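# Retrieve red block from under cabinet onto teal square

## Task

Pull the red block out from beneath the cabinet and set it down on the teal square so that it sits entirely within the square, lying flat on the table, and stays there without the robot holding it; the cabinet has to finish in its original place, neither rotated nor tipped.

## Robot and tools

Robot: two six-joint arms, left_arm and right_arm, each ending in a two-finger gripper. Joints from base outward: waist, shoulder, elbow, forearm roll, wrist pitch, wrist roll. Load limits are 306 N m (waist, shoulder), 144 (elbow), 40.5 (the three wrist joints); a held object's weight adds to them. An outside force of 144 N on an arm, its tool or its load, or a joint reaching its limit, stops that arm for 10 s and drops the rest of the call. Occasionally a held part gets tugged or a loose object gets nudged by the scene.

Frames: the state line uses one shared frame. Origin sits on the table surface midway between the arms, +x points out over the table, +z up, and left_arm is on the +y side. The arm names do not match image left/right. Each gripper has its own axes: fingers point along its +z, and they open and close along its y. The reported end_effector_position is the spot between the pads when shut; fingertips stick out about 33 mm past it when shut and 9 mm when wide open, and closing pushes the tips roughly 24 mm farther from the arm, so keep clearance above the table. Reported hand positions can be off, more so at long reach.

Row layout (shared by both motion tools): 18 numbers, each in [-1, 1], always for both arms. First left_arm: dx, dy, dz, rx, ry, rz, then left_gripper position, force_limit, speed; then the same nine for right_arm/right_gripper. dx..rz are an offset, not a pose: they are measured in that gripper's own axes from its measured pose at the start of the action, with 1.0 meaning 0.6 m or 180 degrees; rx, ry, rz form a single rotation vector. The three gripper numbers are absolute settings: position +1 = fully open (140 mm), about -0.8 = pads touching, -1 = close until blocked; force_limit -1/0/+1 ≈ 14/60/107 N grip; speed -1/0/+1 ≈ 30/140/250 mm/s of pad travel. To leave a gripper unchanged, resend its previous three numbers (a 0 is a real command). A row may carry 12 extra numbers in [0, 1] as per-joint stiffness scales (left six, then right six, in joint order), only when stiffness setting is permitted.

execute_actions(actions): a list of actions; each action is a list of up to 15 rows, one row per 1/30 s step, with the last row repeated to fill 15 steps. Every row in an action is an offset from the same start pose (not stacked on the prior row); for the first action in a call the start is the pose last reported. Each step the command is clipped to 70 mm and 16 degrees from the current pose, so large offsets need several actions; after an action the arm continues at most to its last clipped pose. An empty list simply returns state and images.

move(target, speed, stop_force, blocking): target is one 18-number row, offsets from the pose in the latest result, in gripper axes. Each gripper travels a straight line, turning the short way, all paths ending together, 0.5 to 10 s long (cut off at 10 s). speed is the path top speed in m/s, 0.002 to 0.5 (default 0.25); rotation is capped at twice that in rad/s. Grippers lag and may overshoot speed, especially near full stretch. The finger numbers are sent at the start. stop_force (N, 20 to 80, one value for both arms, allowed only after 0.2 s of scene time and not with blocking=false) ends an arm's path once it senses that much extra resistance for two steps, then backs it up two steps and holds; it is estimated from joint torques, may be unavailable near stretched poses, and is not trustworthy if the gripper rotates during the move. Use it with slow speeds; omit it when lifting away from something being pressed. Without it, arms are stiff, so aiming even slightly past a firm contact can fault. blocking=false returns after 0.5 s while motion continues; check with wait(0), and no other motion is accepted until it ends.

wait(seconds): 0 to 10, lets the scene run holding the last command. stop(): brakes a running move (needs room); fingers continue. zoom_image(camera, region): camera is one of cam_head_left, cam_head_right, cam_high, cam_low (672x504), cam_left_wrist, cam_right_wrist (504x504, fisheye); region [x0, y0, x1, y1] in pixels from the top-left, at most 504 by 504. finished_scene(scene): pass the current scene number to end it; irreversible, and reports success.

Results: state per arm with end_effector_position (m), end_effector_quat_wxyz, linear and angular velocities; "Hand target" lines show where the controller now drives each gripper; "pose unreachable" means a clearance check altered or blocked that arm's command. object_status: 0 moving, 1 blocked while opening, 2 blocked while closing (a grip), 3 reached the set position or pads met. position_measured is in counts, 3 open to 230 closed, not linear. To tighten a grip, raise force_limit and switch position between -1 and -0.98. Joint torques carry offsets and noise; Flange force is an approximate outside force on the gripper (includes held weight, noisy during acceleration, "no reading" near singularities). The move: line gives each arm's ending: done, off_target, moving, held (last step blocked), contact (stopped by stop_force), or fault; limits=paced means the command was clipped, limits=held means some steps were blocked and the arm may then jump faster. MOTOR HOT warns of overheating before an OVER-TEMPERATURE FAULT brakes the arm.

Avoid: hard contacts and fast impacts, shoving the cabinet, arms bumping each other, anything leaving the table, and finishing with the gripper still holding the block.

Each tool is called after "Call:" as name([rows], argument=value, ...), one row to a line, values as JSON.

## Session

Call:
execute_actions(actions=[])

Scene clock: 0.00 s.
left_arm: end_effector_position=(+0.6770, +0.7991, +0.1730) position_measured=3 object_status=3 end_effector_quat_wxyz=(+0.093, +0.119, +0.957, +0.246) end_effector_velocity=(-0.000, -0.000, -0.000) end_effector_angular_velocity=(+0.000, +0.000, -0.000) | right_arm: end_effector_position=(+0.6269, +0.1360, +0.3148) position_measured=3 object_status=3 end_effector_quat_wxyz=(+0.312, +0.905, -0.260, +0.129) end_effector_velocity=(-0.000, -0.000, -0.000) end_effector_angular_velocity=(-0.001, +0.000, -0.000)
Joint positions: left_arm=[ 0.049  0.207  1.93   0.606  0.725 -1.479] | right_arm=[ 0.672  1.067  0.288 -0.613  2.2    2.73 ]
Joint velocities: left_arm=[-0.  0.  0.  0. -0.  0.] | right_arm=[ 0.     0.     0.001 -0.    -0.     0.   ]
Joint torques (N m, as the joint torque sensors report them, + toward a larger angle): no reading
Flange force (N, the push that the arm receives, along the gripper's own x y z axes): no reading
Hand target (left_arm): +0.677, +0.799, +0.173; +0.093, +0.119, +0.957, +0.246
Hand target (right_arm): +0.627, +0.136, +0.315; +0.312, +0.905, -0.260, +0.129
Joint stiffness scale: left_arm=[1. 1. 1. 1. 1. 1.] | right_arm=[1. 1. 1. 1. 1. 1.]

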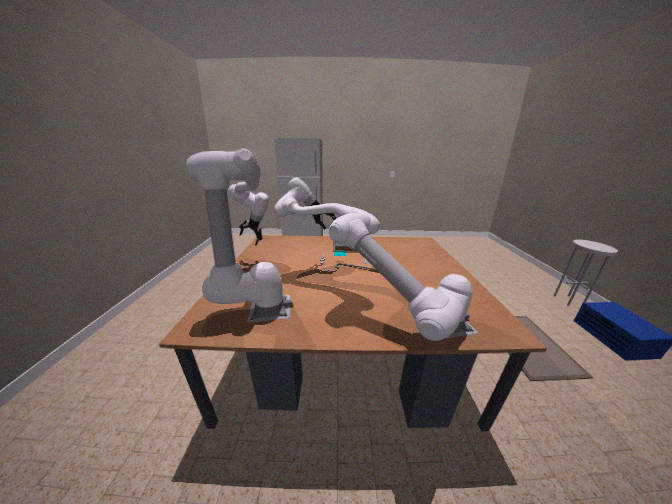

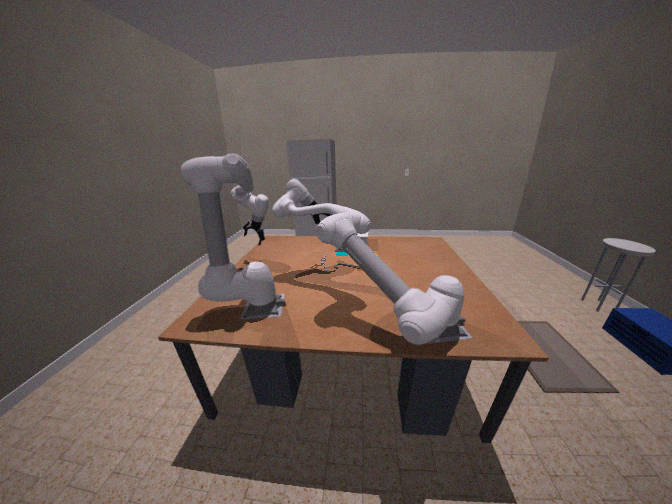

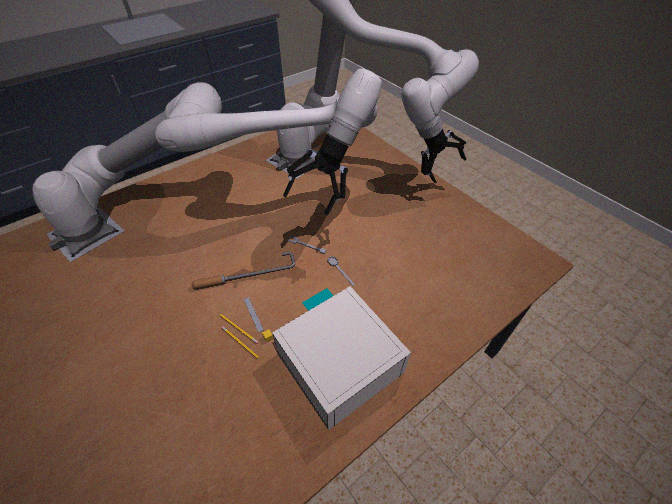

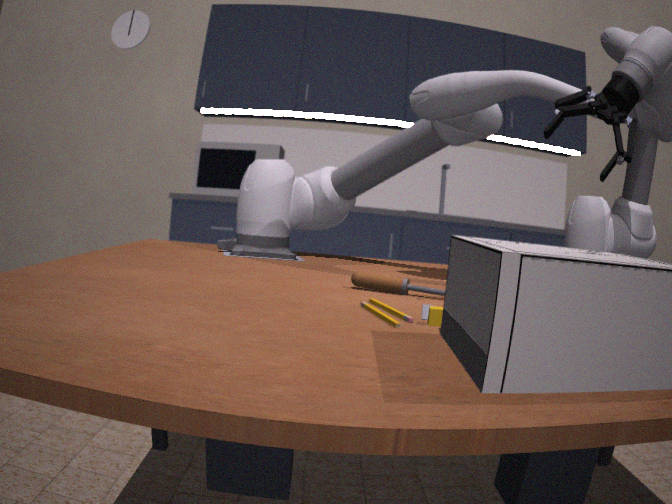

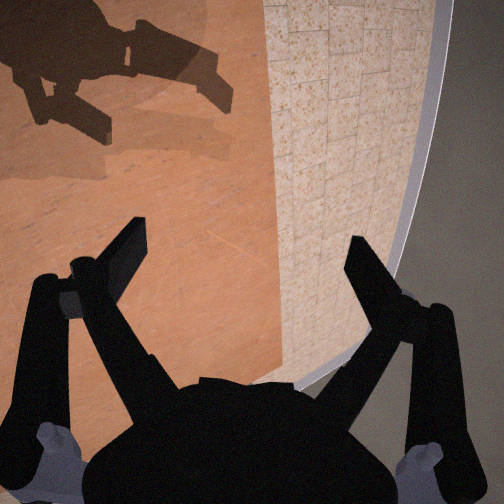

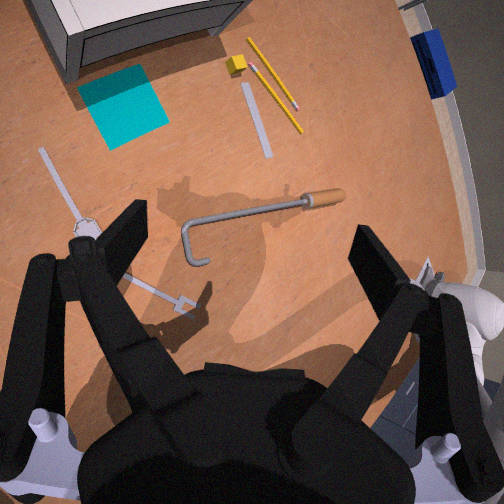

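Call:
zoom_image(camera="cam_high", region=[160, 200, 440, 440])

Call:
zoom_image(camera="cam_head_left", region=[280, 200, 420, 300])

Call:
zoom_image(camera="cam_right_wrist", region=[0, 0, 360, 300])

Region (160, 200, 440, 440) of cam_high's 672x504 image, scaled by 1.800, with more detail than that image has; it fills the top 432 rows of this view, and the rest is white.

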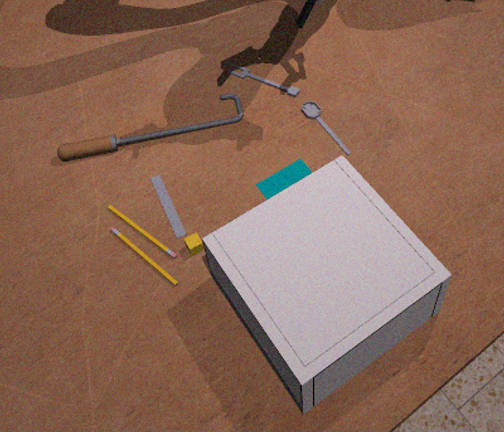

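Region (280, 200, 420, 300) of cam_head_left's 672x504 image, scaled by 3.600, with more detail than that image has; it fills the top 360 rows of this view, and the rest is white.

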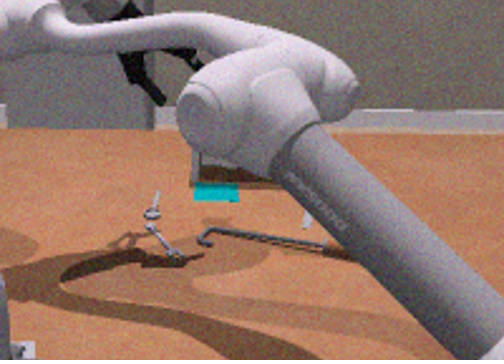

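Region (0, 0, 360, 300) of cam_right_wrist's 504x504 image, scaled by 1.400, with more detail than that image has.

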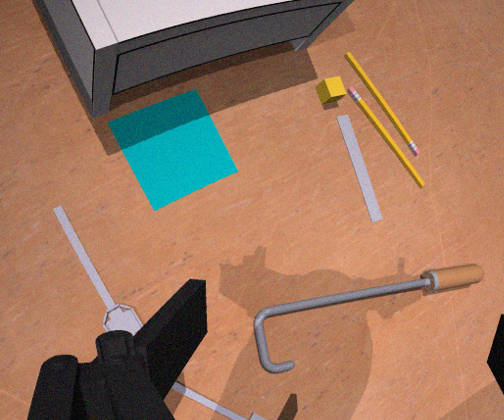

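Call:
move(target=[0,0,0,0,0,0,1,0,0,0.135,0.447,0.065,0.205,-0.085,-0.171,1,0,0], speed=0.25)

Scene clock: 19.77 s.
left_arm: end_effector_position=(+0.6770, +0.7991, +0.1730) position_measured=3 object_status=3 end_effector_quat_wxyz=(+0.093, +0.119, +0.957, +0.246) end_effector_velocity=(+0.001, +0.000, +0.001) end_effector_angular_velocity=(+0.001, -0.001, -0.000) | right_arm: end_effector_position=(+0.5486, -0.1004, +0.4509) position_measured=3 object_status=3 end_effector_quat_wxyz=(+0.003, +1.000, -0.002, -0.001) end_effector_velocity=(-0.001, +0.000, -0.002) end_effector_angular_velocity=(+0.003, +0.005, +0.007)
Joint positions: left_arm=[ 0.049  0.207  1.93   0.606  0.725 -1.479] | right_arm=[ 0.337  0.311  1.187 -0.005  1.649  2.101]
Joint velocities: left_arm=[-0.     0.    -0.001  0.001 -0.    -0.001] | right_arm=[-0.001 -0.     0.003  0.005 -0.    -0.008]
Joint torques (N m, as the joint torque sensors report them, + toward a larger angle): left_arm=[  1.1  -63.58 -39.64   4.23  -0.46   0.34] | right_arm=[ -4.19 -72.5  -38.77   3.93   0.04  -0.28]
Flange force (N, the push that the arm receives, along the gripper's own x y z axes): left_arm=[-2.9 -3.8 6.0] | right_arm=[1.2 -8.2 -5.6]
Hand target (left_arm): +0.677, +0.799, +0.173; +0.093, +0.119, +0.957, +0.246
Hand target (right_arm): +0.550, -0.100, +0.450; +0.001, +1.000, +0.000, -0.000
Off the commanded pose (left_arm): 0.000 m, 0 deg.
Off the commanded pose (right_arm): 0.001 m, 0 deg.
Joint stiffness scale: left_arm=[1. 1. 1. 1. 1. 1.] | right_arm=[1. 1. 1. 1. 1. 1.]
move: done

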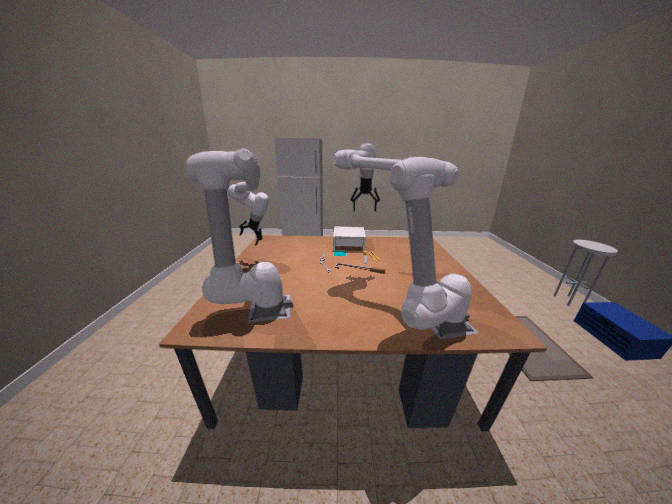

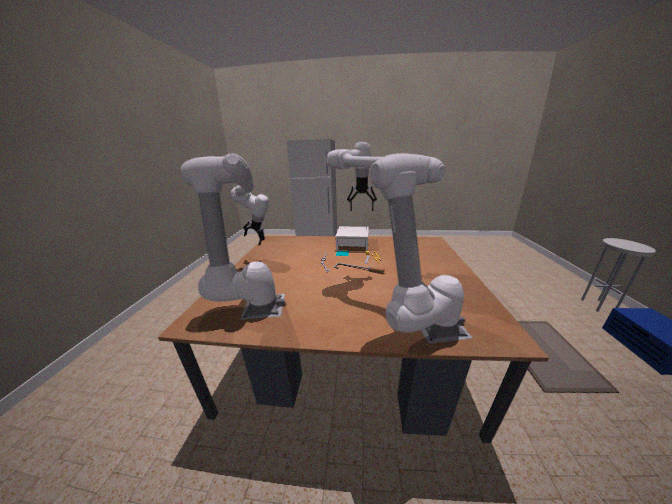

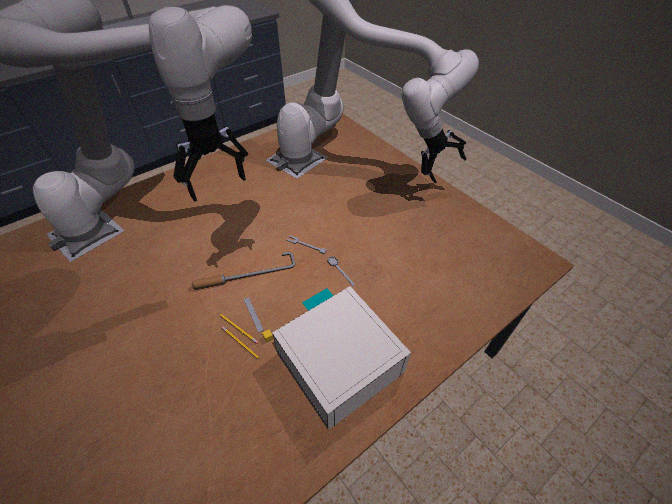

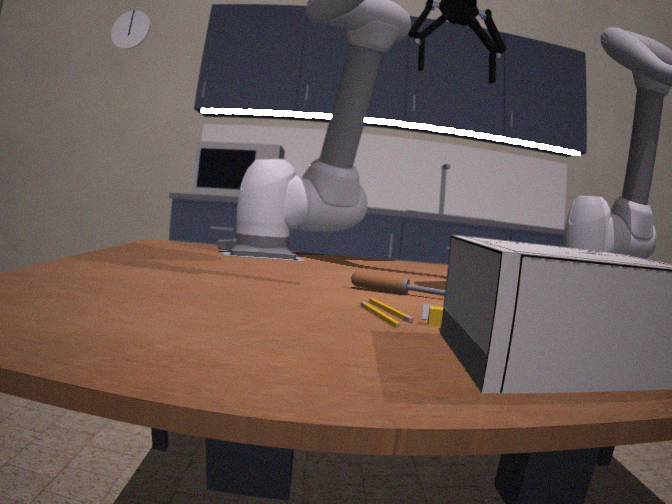

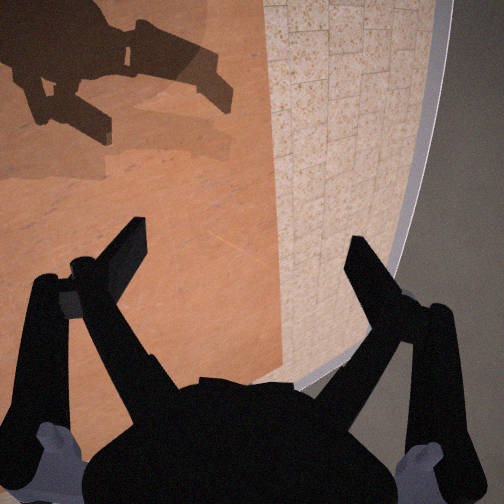

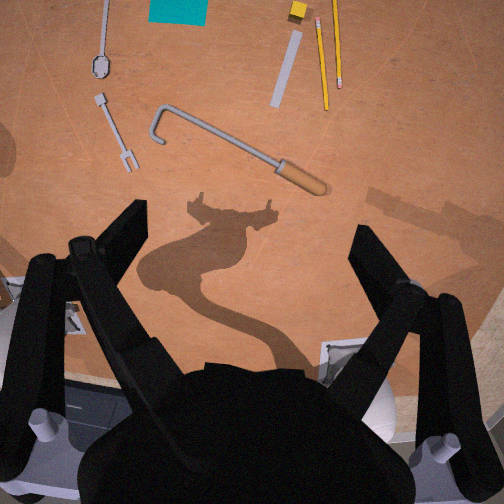

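Call:
zoom_image(camera="cam_head_left", region=[310, 220, 394, 280])

Region (310, 220, 394, 280) of cam_head_left's 672x504 image, scaled by 6.000, with more detail than that image has; it fills the top 360 rows of this view, and the rest is white.

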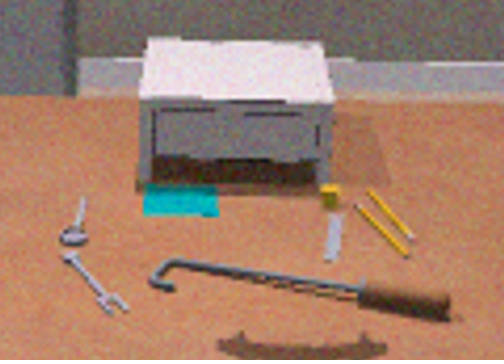

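Call:
move(target=[-0.115,-0.792,-0.393,0.172,-0.296,-0.049,1,0,0,-0.131,0.166,0.335,0,0,-0.389,1,0,0], speed=0.2)

Scene clock: 54.23 s.
left_arm: end_effector_position=(+0.6027, +0.2694, +0.1521) position_measured=3 object_status=3 end_effector_quat_wxyz=(+0.491, +0.166, +0.850, -0.093) end_effector_velocity=(-0.000, -0.001, +0.000) end_effector_angular_velocity=(-0.004, -0.003, +0.002) | right_arm: end_effector_position=(+0.4680, -0.1996, +0.2514) position_measured=3 object_status=3 end_effector_quat_wxyz=(+0.001, +0.821, +0.571, -0.006) end_effector_velocity=(+0.000, -0.000, +0.000) end_effector_angular_velocity=(+0.001, -0.001, +0.003)
Joint positions: left_arm=[-0.597 -0.009  2.528 -0.034 -0.424 -1.542] | right_arm=[ 0.264  0.161  1.738 -0.004  1.252  0.81 ]
Joint velocities: left_arm=[-0.003  0.001  0.001 -0.006 -0.006 -0.   ] | right_arm=[-0.    -0.     0.    -0.    -0.002 -0.003]
Joint torques (N m, as the joint torque sensors report them, + toward a larger angle): left_arm=[  0.48 -33.59 -30.57   2.91  -1.64   0.36] | right_arm=[ -4.4  -55.49 -37.11   3.86  -0.15   0.35]
Flange force (N, the push that the arm receives, along the gripper's own x y z axes): left_arm=no reading | right_arm=[7.2 -2.3 -3.6]
Hand target (left_arm): +0.601, +0.270, +0.150; +0.491, +0.164, +0.851, -0.094
Hand target (right_arm): +0.469, -0.201, +0.251; +0.002, +0.820, +0.572, -0.003
Off the commanded pose (left_arm): 0.003 m, 0 deg.
Off the commanded pose (right_arm): 0.002 m, 0 deg.
Joint stiffness scale: left_arm=[1. 1. 1. 1. 1. 1.] | right_arm=[1. 1. 1. 1. 1. 1.]
move: done

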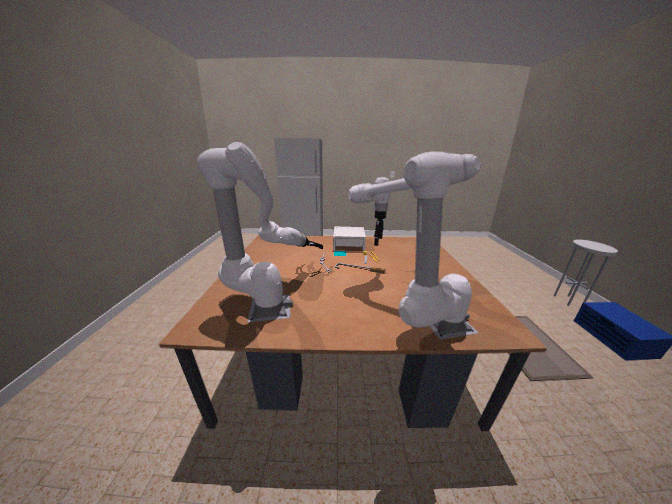

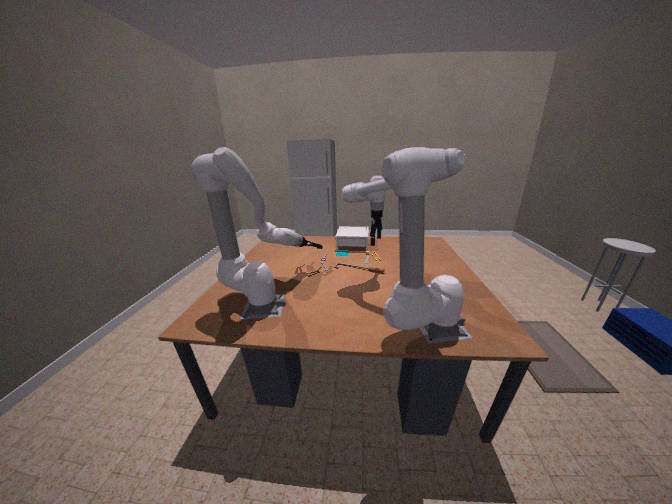

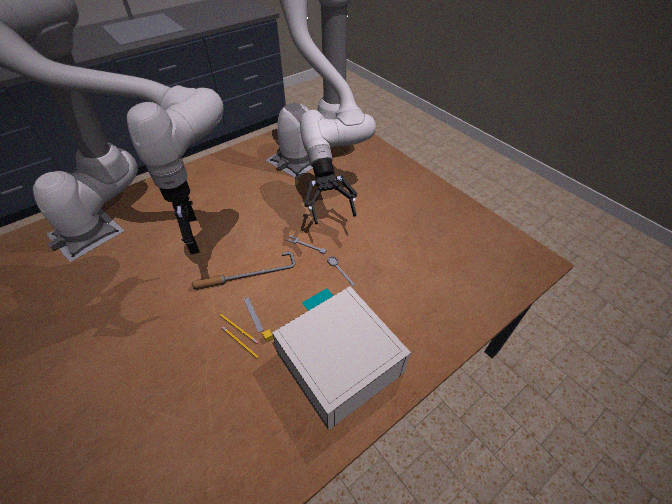

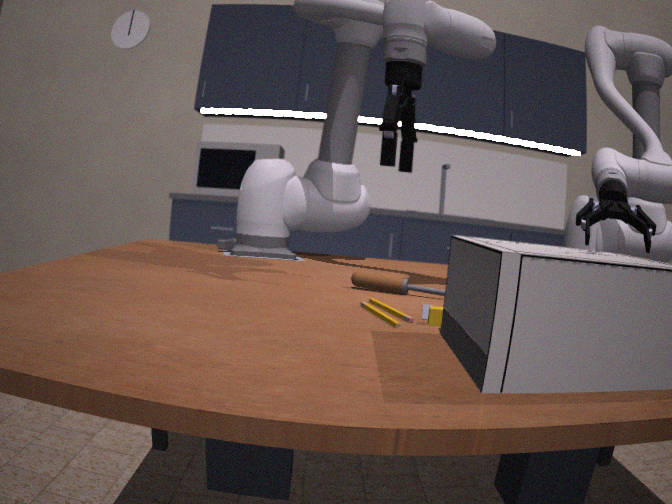

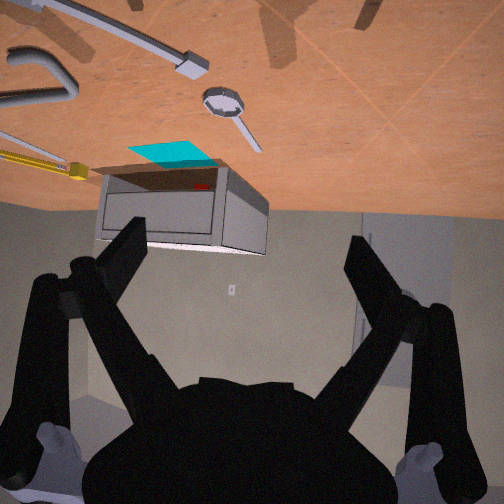

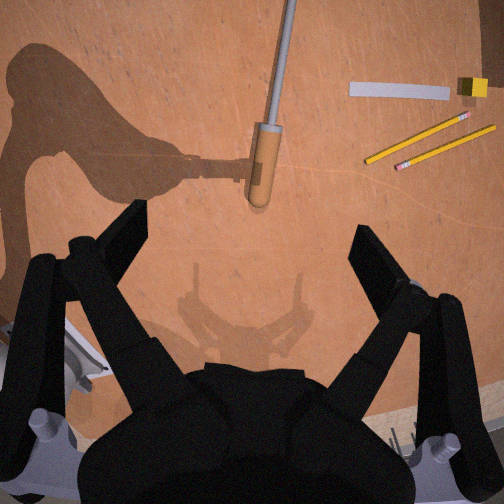

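Call:
move(target=[0.13,0,0.075,0,0,0,1,0,0,0,0.015,0.25,0,0,0.01,0.2,0,0], speed=0.15)

Call:
zoom_image(camera="cam_left_wrist", region=[60, 150, 300, 330])

Scene clock: 60.70 s.
left_arm: end_effector_position=(+0.6048, +0.2694, +0.0634) position_measured=3 object_status=3 end_effector_quat_wxyz=(+0.492, +0.166, +0.850, -0.092) end_effector_velocity=(+0.000, -0.000, -0.000) end_effector_angular_velocity=(-0.001, -0.001, +0.000) | right_arm: end_effector_position=(+0.4743, -0.2026, +0.1037) position_measured=104 object_status=3 end_effector_quat_wxyz=(+0.001, +0.828, +0.561, -0.007) end_effector_velocity=(+0.001, +0.001, +0.000) end_effector_angular_velocity=(+0.001, -0.003, -0.001)
Joint positions: left_arm=[-0.597  0.224  2.581 -0.025 -0.711 -1.554] | right_arm=[ 0.255  0.278  1.886 -0.004  0.991  0.827]
Joint velocities: left_arm=[ 0.     0.002  0.     0.    -0.004 -0.001] | right_arm=[ 0.    -0.     0.    -0.    -0.003  0.001]
Joint torques (N m, as the joint torque sensors report them, + toward a larger angle): left_arm=[  1.44 -41.97 -17.28   2.16  -2.27   0.45] | right_arm=[ -4.39 -62.05 -32.97   3.48  -0.01  -0.08]
Flange force (N, the push that the arm receives, along the gripper's own x y z axes): left_arm=[7.6 -6.6 4.8] | right_arm=[6.1 -4.2 -2.3]
Hand target (left_arm): +0.603, +0.270, +0.062; +0.491, +0.166, +0.850, -0.093
Hand target (right_arm): +0.475, -0.204, +0.101; +0.001, +0.830, +0.558, -0.006
Off the commanded pose (left_arm): 0.002 m, 0 deg.
Off the commanded pose (right_arm): 0.003 m, 0 deg.
Joint stiffness scale: left_arm=[1. 1. 1. 1. 1. 1.] | right_arm=[1. 1. 1. 1. 1. 1.]
move: done

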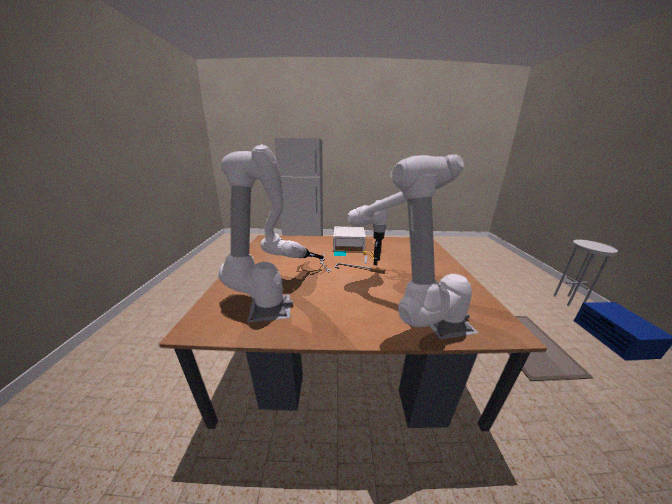

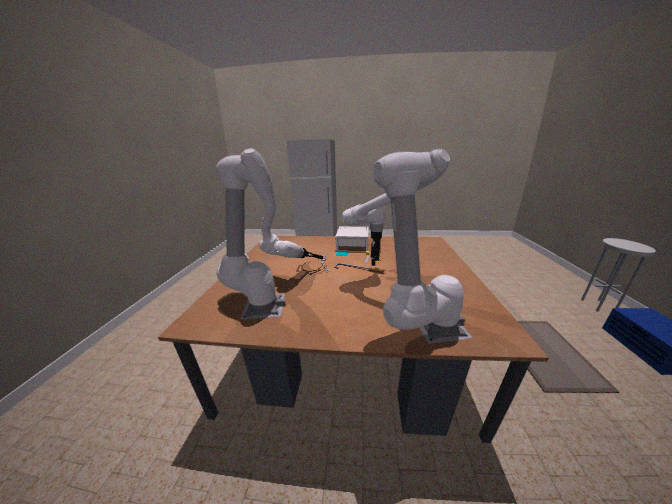

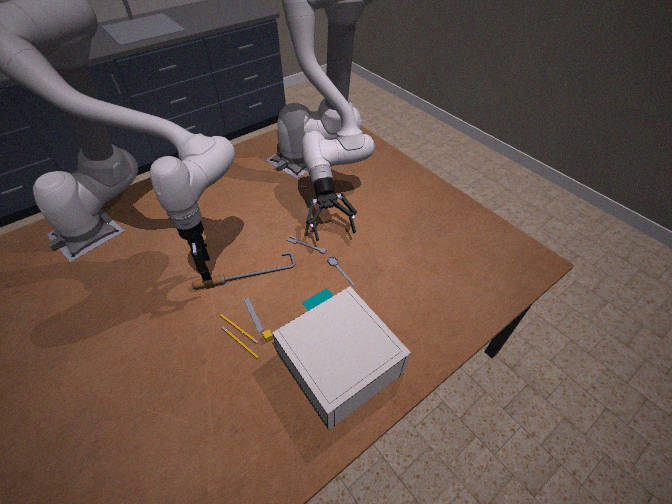

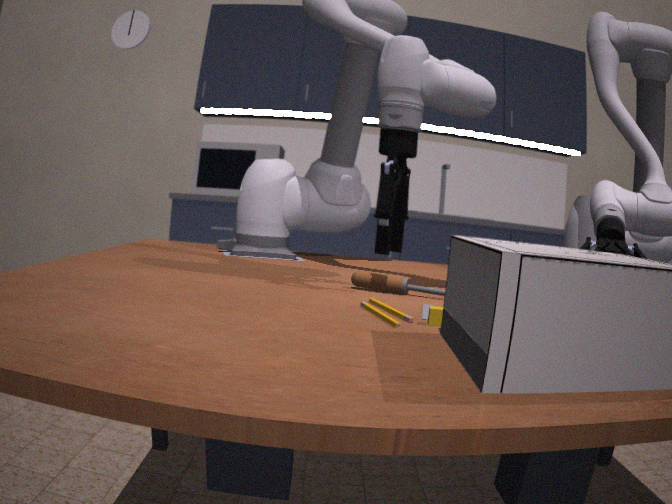

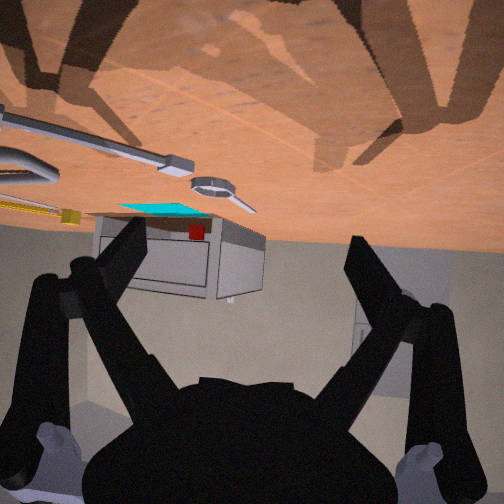

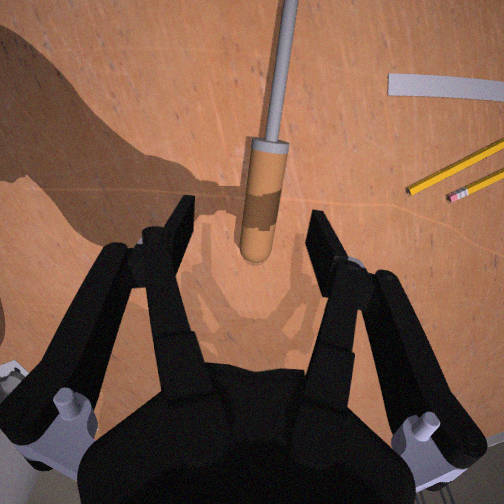

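Region (60, 150, 300, 330) of cam_left_wrist's 504x504 image, scaled by 2.100, with more detail than that image has; it fills the top 378 rows of this view, and the rest is white.

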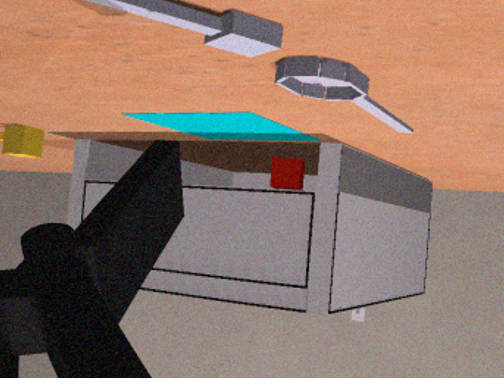

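Call:
move(target=[0,0,0,0,0,0,1,0,0,-0.033,0.01,0.113,0,0,0,0.2,0,0], speed=0.06)

Scene clock: 64.60 s.
left_arm: end_effector_position=(+0.6049, +0.2694, +0.0635) position_measured=3 object_status=3 end_effector_quat_wxyz=(+0.492, +0.166, +0.850, -0.092) end_effector_velocity=(+0.001, -0.000, +0.000) end_effector_angular_velocity=(+0.000, -0.001, -0.000) | right_arm: end_effector_position=(+0.4711, -0.2223, +0.0384) position_measured=104 object_status=3 end_effector_quat_wxyz=(+0.000, +0.829, +0.560, -0.008) end_effector_velocity=(+0.001, +0.000, +0.000) end_effector_angular_velocity=(+0.001, -0.003, -0.000)
Joint positions: left_arm=[-0.597  0.224  2.581 -0.025 -0.711 -1.554] | right_arm=[ 0.228  0.331  1.958 -0.004  0.868  0.804]
Joint velocities: left_arm=[ 0.    -0.    -0.001 -0.     0.     0.001] | right_arm=[-0.    -0.     0.    -0.    -0.004  0.   ]
Joint torques (N m, as the joint torque sensors report them, + toward a larger angle): left_arm=[  1.5  -44.03 -17.01   2.16  -2.29   0.91] | right_arm=[ -4.19 -65.34 -29.93   3.04   0.24  -0.14]
Flange force (N, the push that the arm receives, along the gripper's own x y z axes): left_arm=[11.3 -6.0 10.5] | right_arm=[7.2 -3.1 -0.6]
Hand target (left_arm): +0.605, +0.269, +0.063; +0.492, +0.166, +0.850, -0.092
Hand target (right_arm): +0.472, -0.224, +0.036; +0.001, +0.828, +0.561, -0.007
Off the commanded pose (left_arm): 0.000 m, 0 deg.
Off the commanded pose (right_arm): 0.003 m, 0 deg.
Joint stiffness scale: left_arm=[1. 1. 1. 1. 1. 1.] | right_arm=[1. 1. 1. 1. 1. 1.]
move: done

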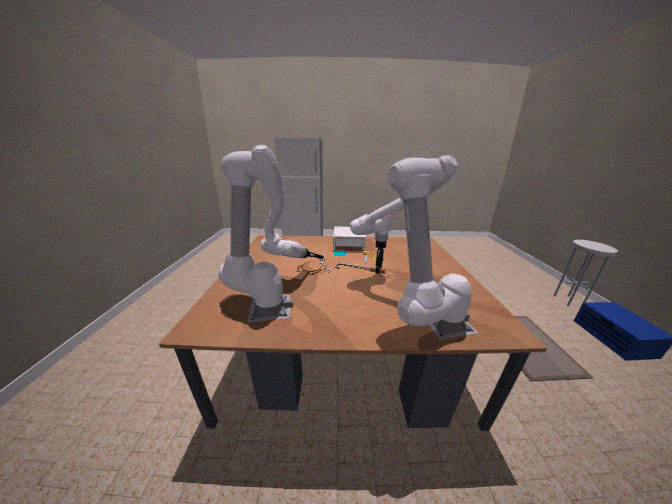

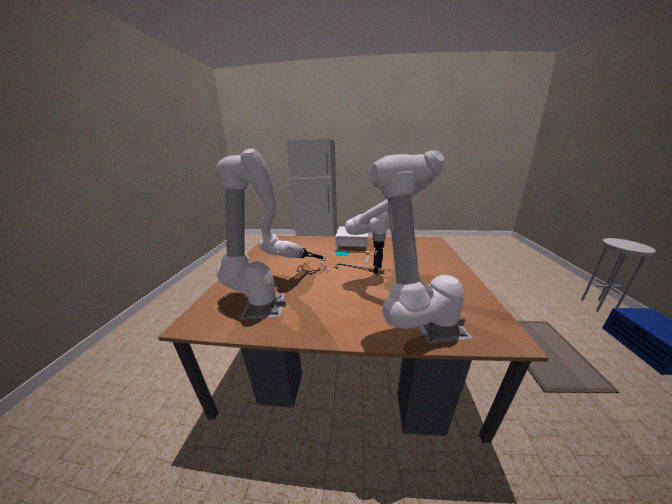

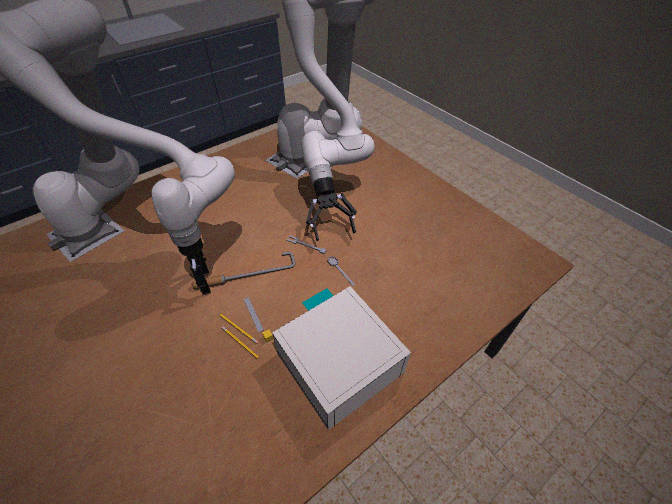

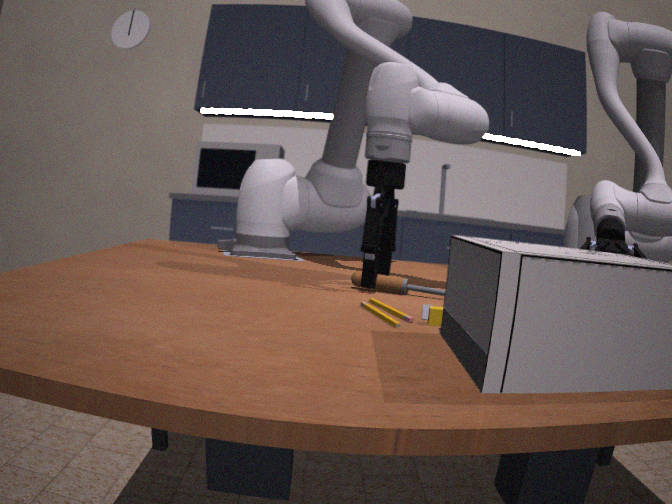

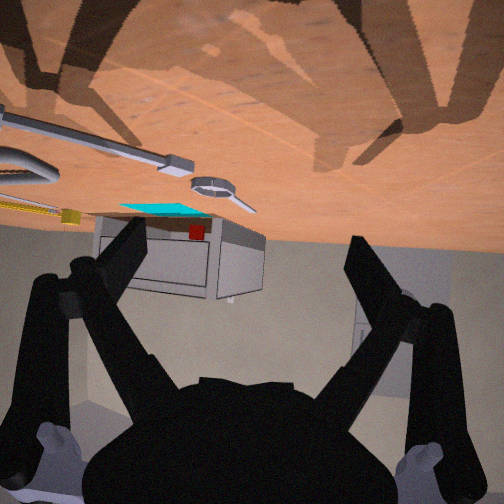

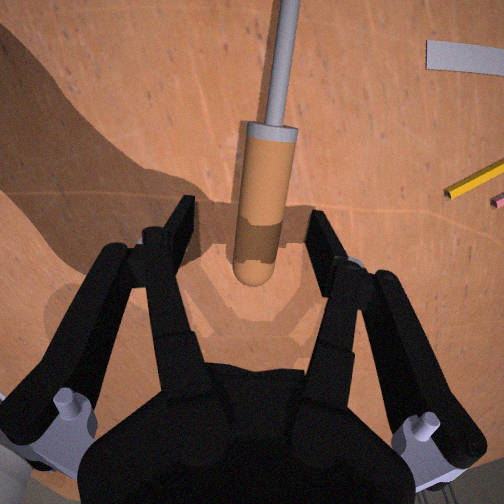

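Go 4 mm lower and close.

Call:
execute_actions([
  [[0,0,0,0,0,0,1,0,0,0,0.005,0.01,0,0,0,0.2,0.6,-0.5]],
  [[0,0,0,0,0,0,1,0,0,0,0,0,0,0,0,-1,0.6,-0.5]],
  [[0,0,0,0,0,0,1,0,0,0,0,0,0,0,0,-1,0.6,-0.5]],
])

Call:
zoom_image(camera="cam_low", region=[320, 220, 460, 320])

Scene clock: 70.07 s.
left_arm: end_effector_position=(+0.6049, +0.2694, +0.0635) position_measured=3 object_status=3 end_effector_quat_wxyz=(+0.492, +0.166, +0.850, -0.092) end_effector_velocity=(-0.000, +0.000, -0.000) end_effector_angular_velocity=(-0.000, +0.001, +0.000) | right_arm: end_effector_position=(+0.4721, -0.2228, +0.0343) position_measured=190 object_status=2 end_effector_quat_wxyz=(+0.000, +0.829, +0.559, -0.010) end_effector_velocity=(+0.000, +0.000, +0.000) end_effector_angular_velocity=(+0.000, -0.001, -0.000)
Joint positions: left_arm=[-0.597  0.224  2.581 -0.025 -0.711 -1.554] | right_arm=[ 0.227  0.338  1.957 -0.005  0.865  0.804]
Joint velocities: left_arm=[-0.    -0.     0.001  0.     0.    -0.   ] | right_arm=[ 0.    -0.    -0.001 -0.     0.     0.   ]
Joint torques (N m, as the joint torque sensors report them, + toward a larger angle): left_arm=[  2.71 -43.29 -17.54   2.45  -2.33   0.49] | right_arm=[  1.68 -54.74 -22.3    5.18   1.18  -0.09]
Flange force (N, the push that the arm receives, along the gripper's own x y z axes): left_arm=[10.4 -11.6 7.5] | right_arm=[-0.2 3.3 -16.3]
Flange force at the end of the 1st action (N, along the gripper's axes at the end of the call): left_arm=[16.1 -10.7 14.0] | right_arm=[6.1 -2.8 -1.8]
Flange force at the end of the 2nd action (N, along the gripper's axes at the end of the call): left_arm=[10.0 0.2 3.3] | right_arm=[3.6 7.6 -12.3]
Hand target (left_arm): +0.605, +0.269, +0.063; +0.492, +0.166, +0.850, -0.092
Hand target (right_arm): +0.472, -0.223, +0.034; -0.000, +0.829, +0.559, -0.010
Off the commanded pose (left_arm): 0.000 m, 0 deg.
Off the commanded pose (right_arm): 0.001 m, 0 deg.
Joint stiffness scale: left_arm=[1. 1. 1. 1. 1. 1.] | right_arm=[1. 1. 1. 1. 1. 1.]

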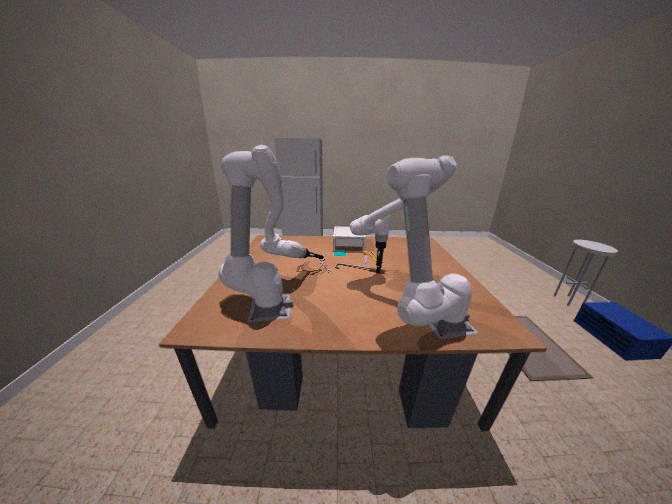

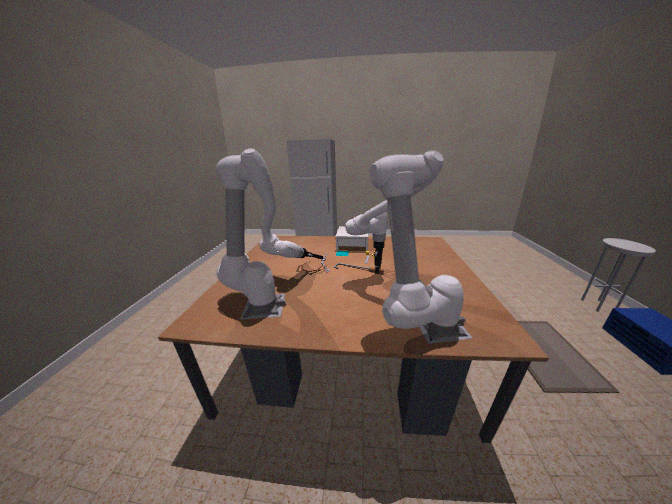

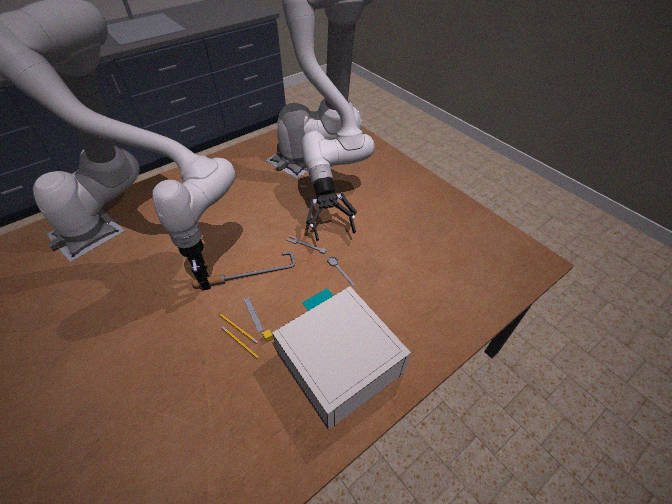

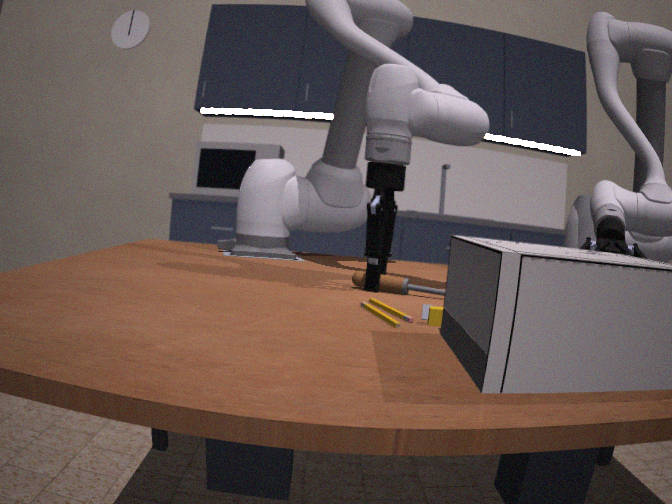

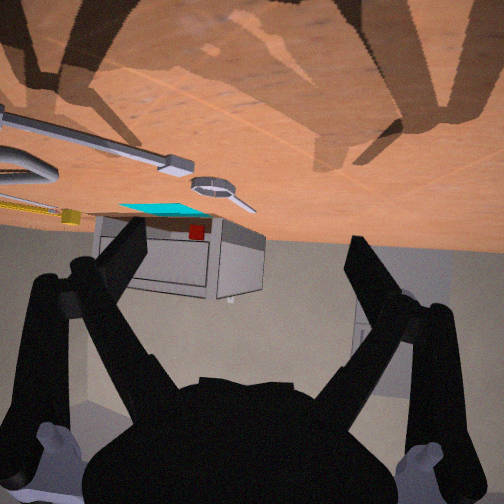

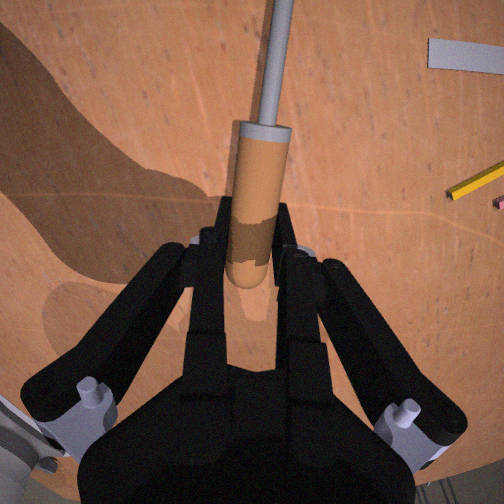

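Region (320, 220, 460, 320) of cam_low's 672x504 image, scaled by 3.600, with more detail than that image has; it fills the top 360 rows of this view, and the rest is white.

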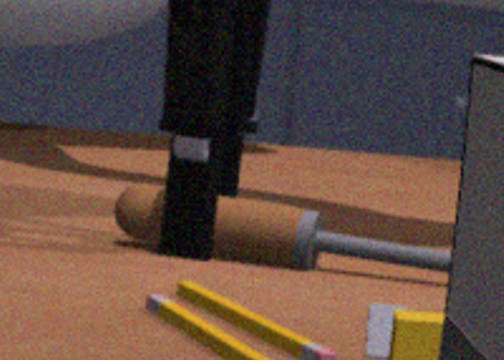

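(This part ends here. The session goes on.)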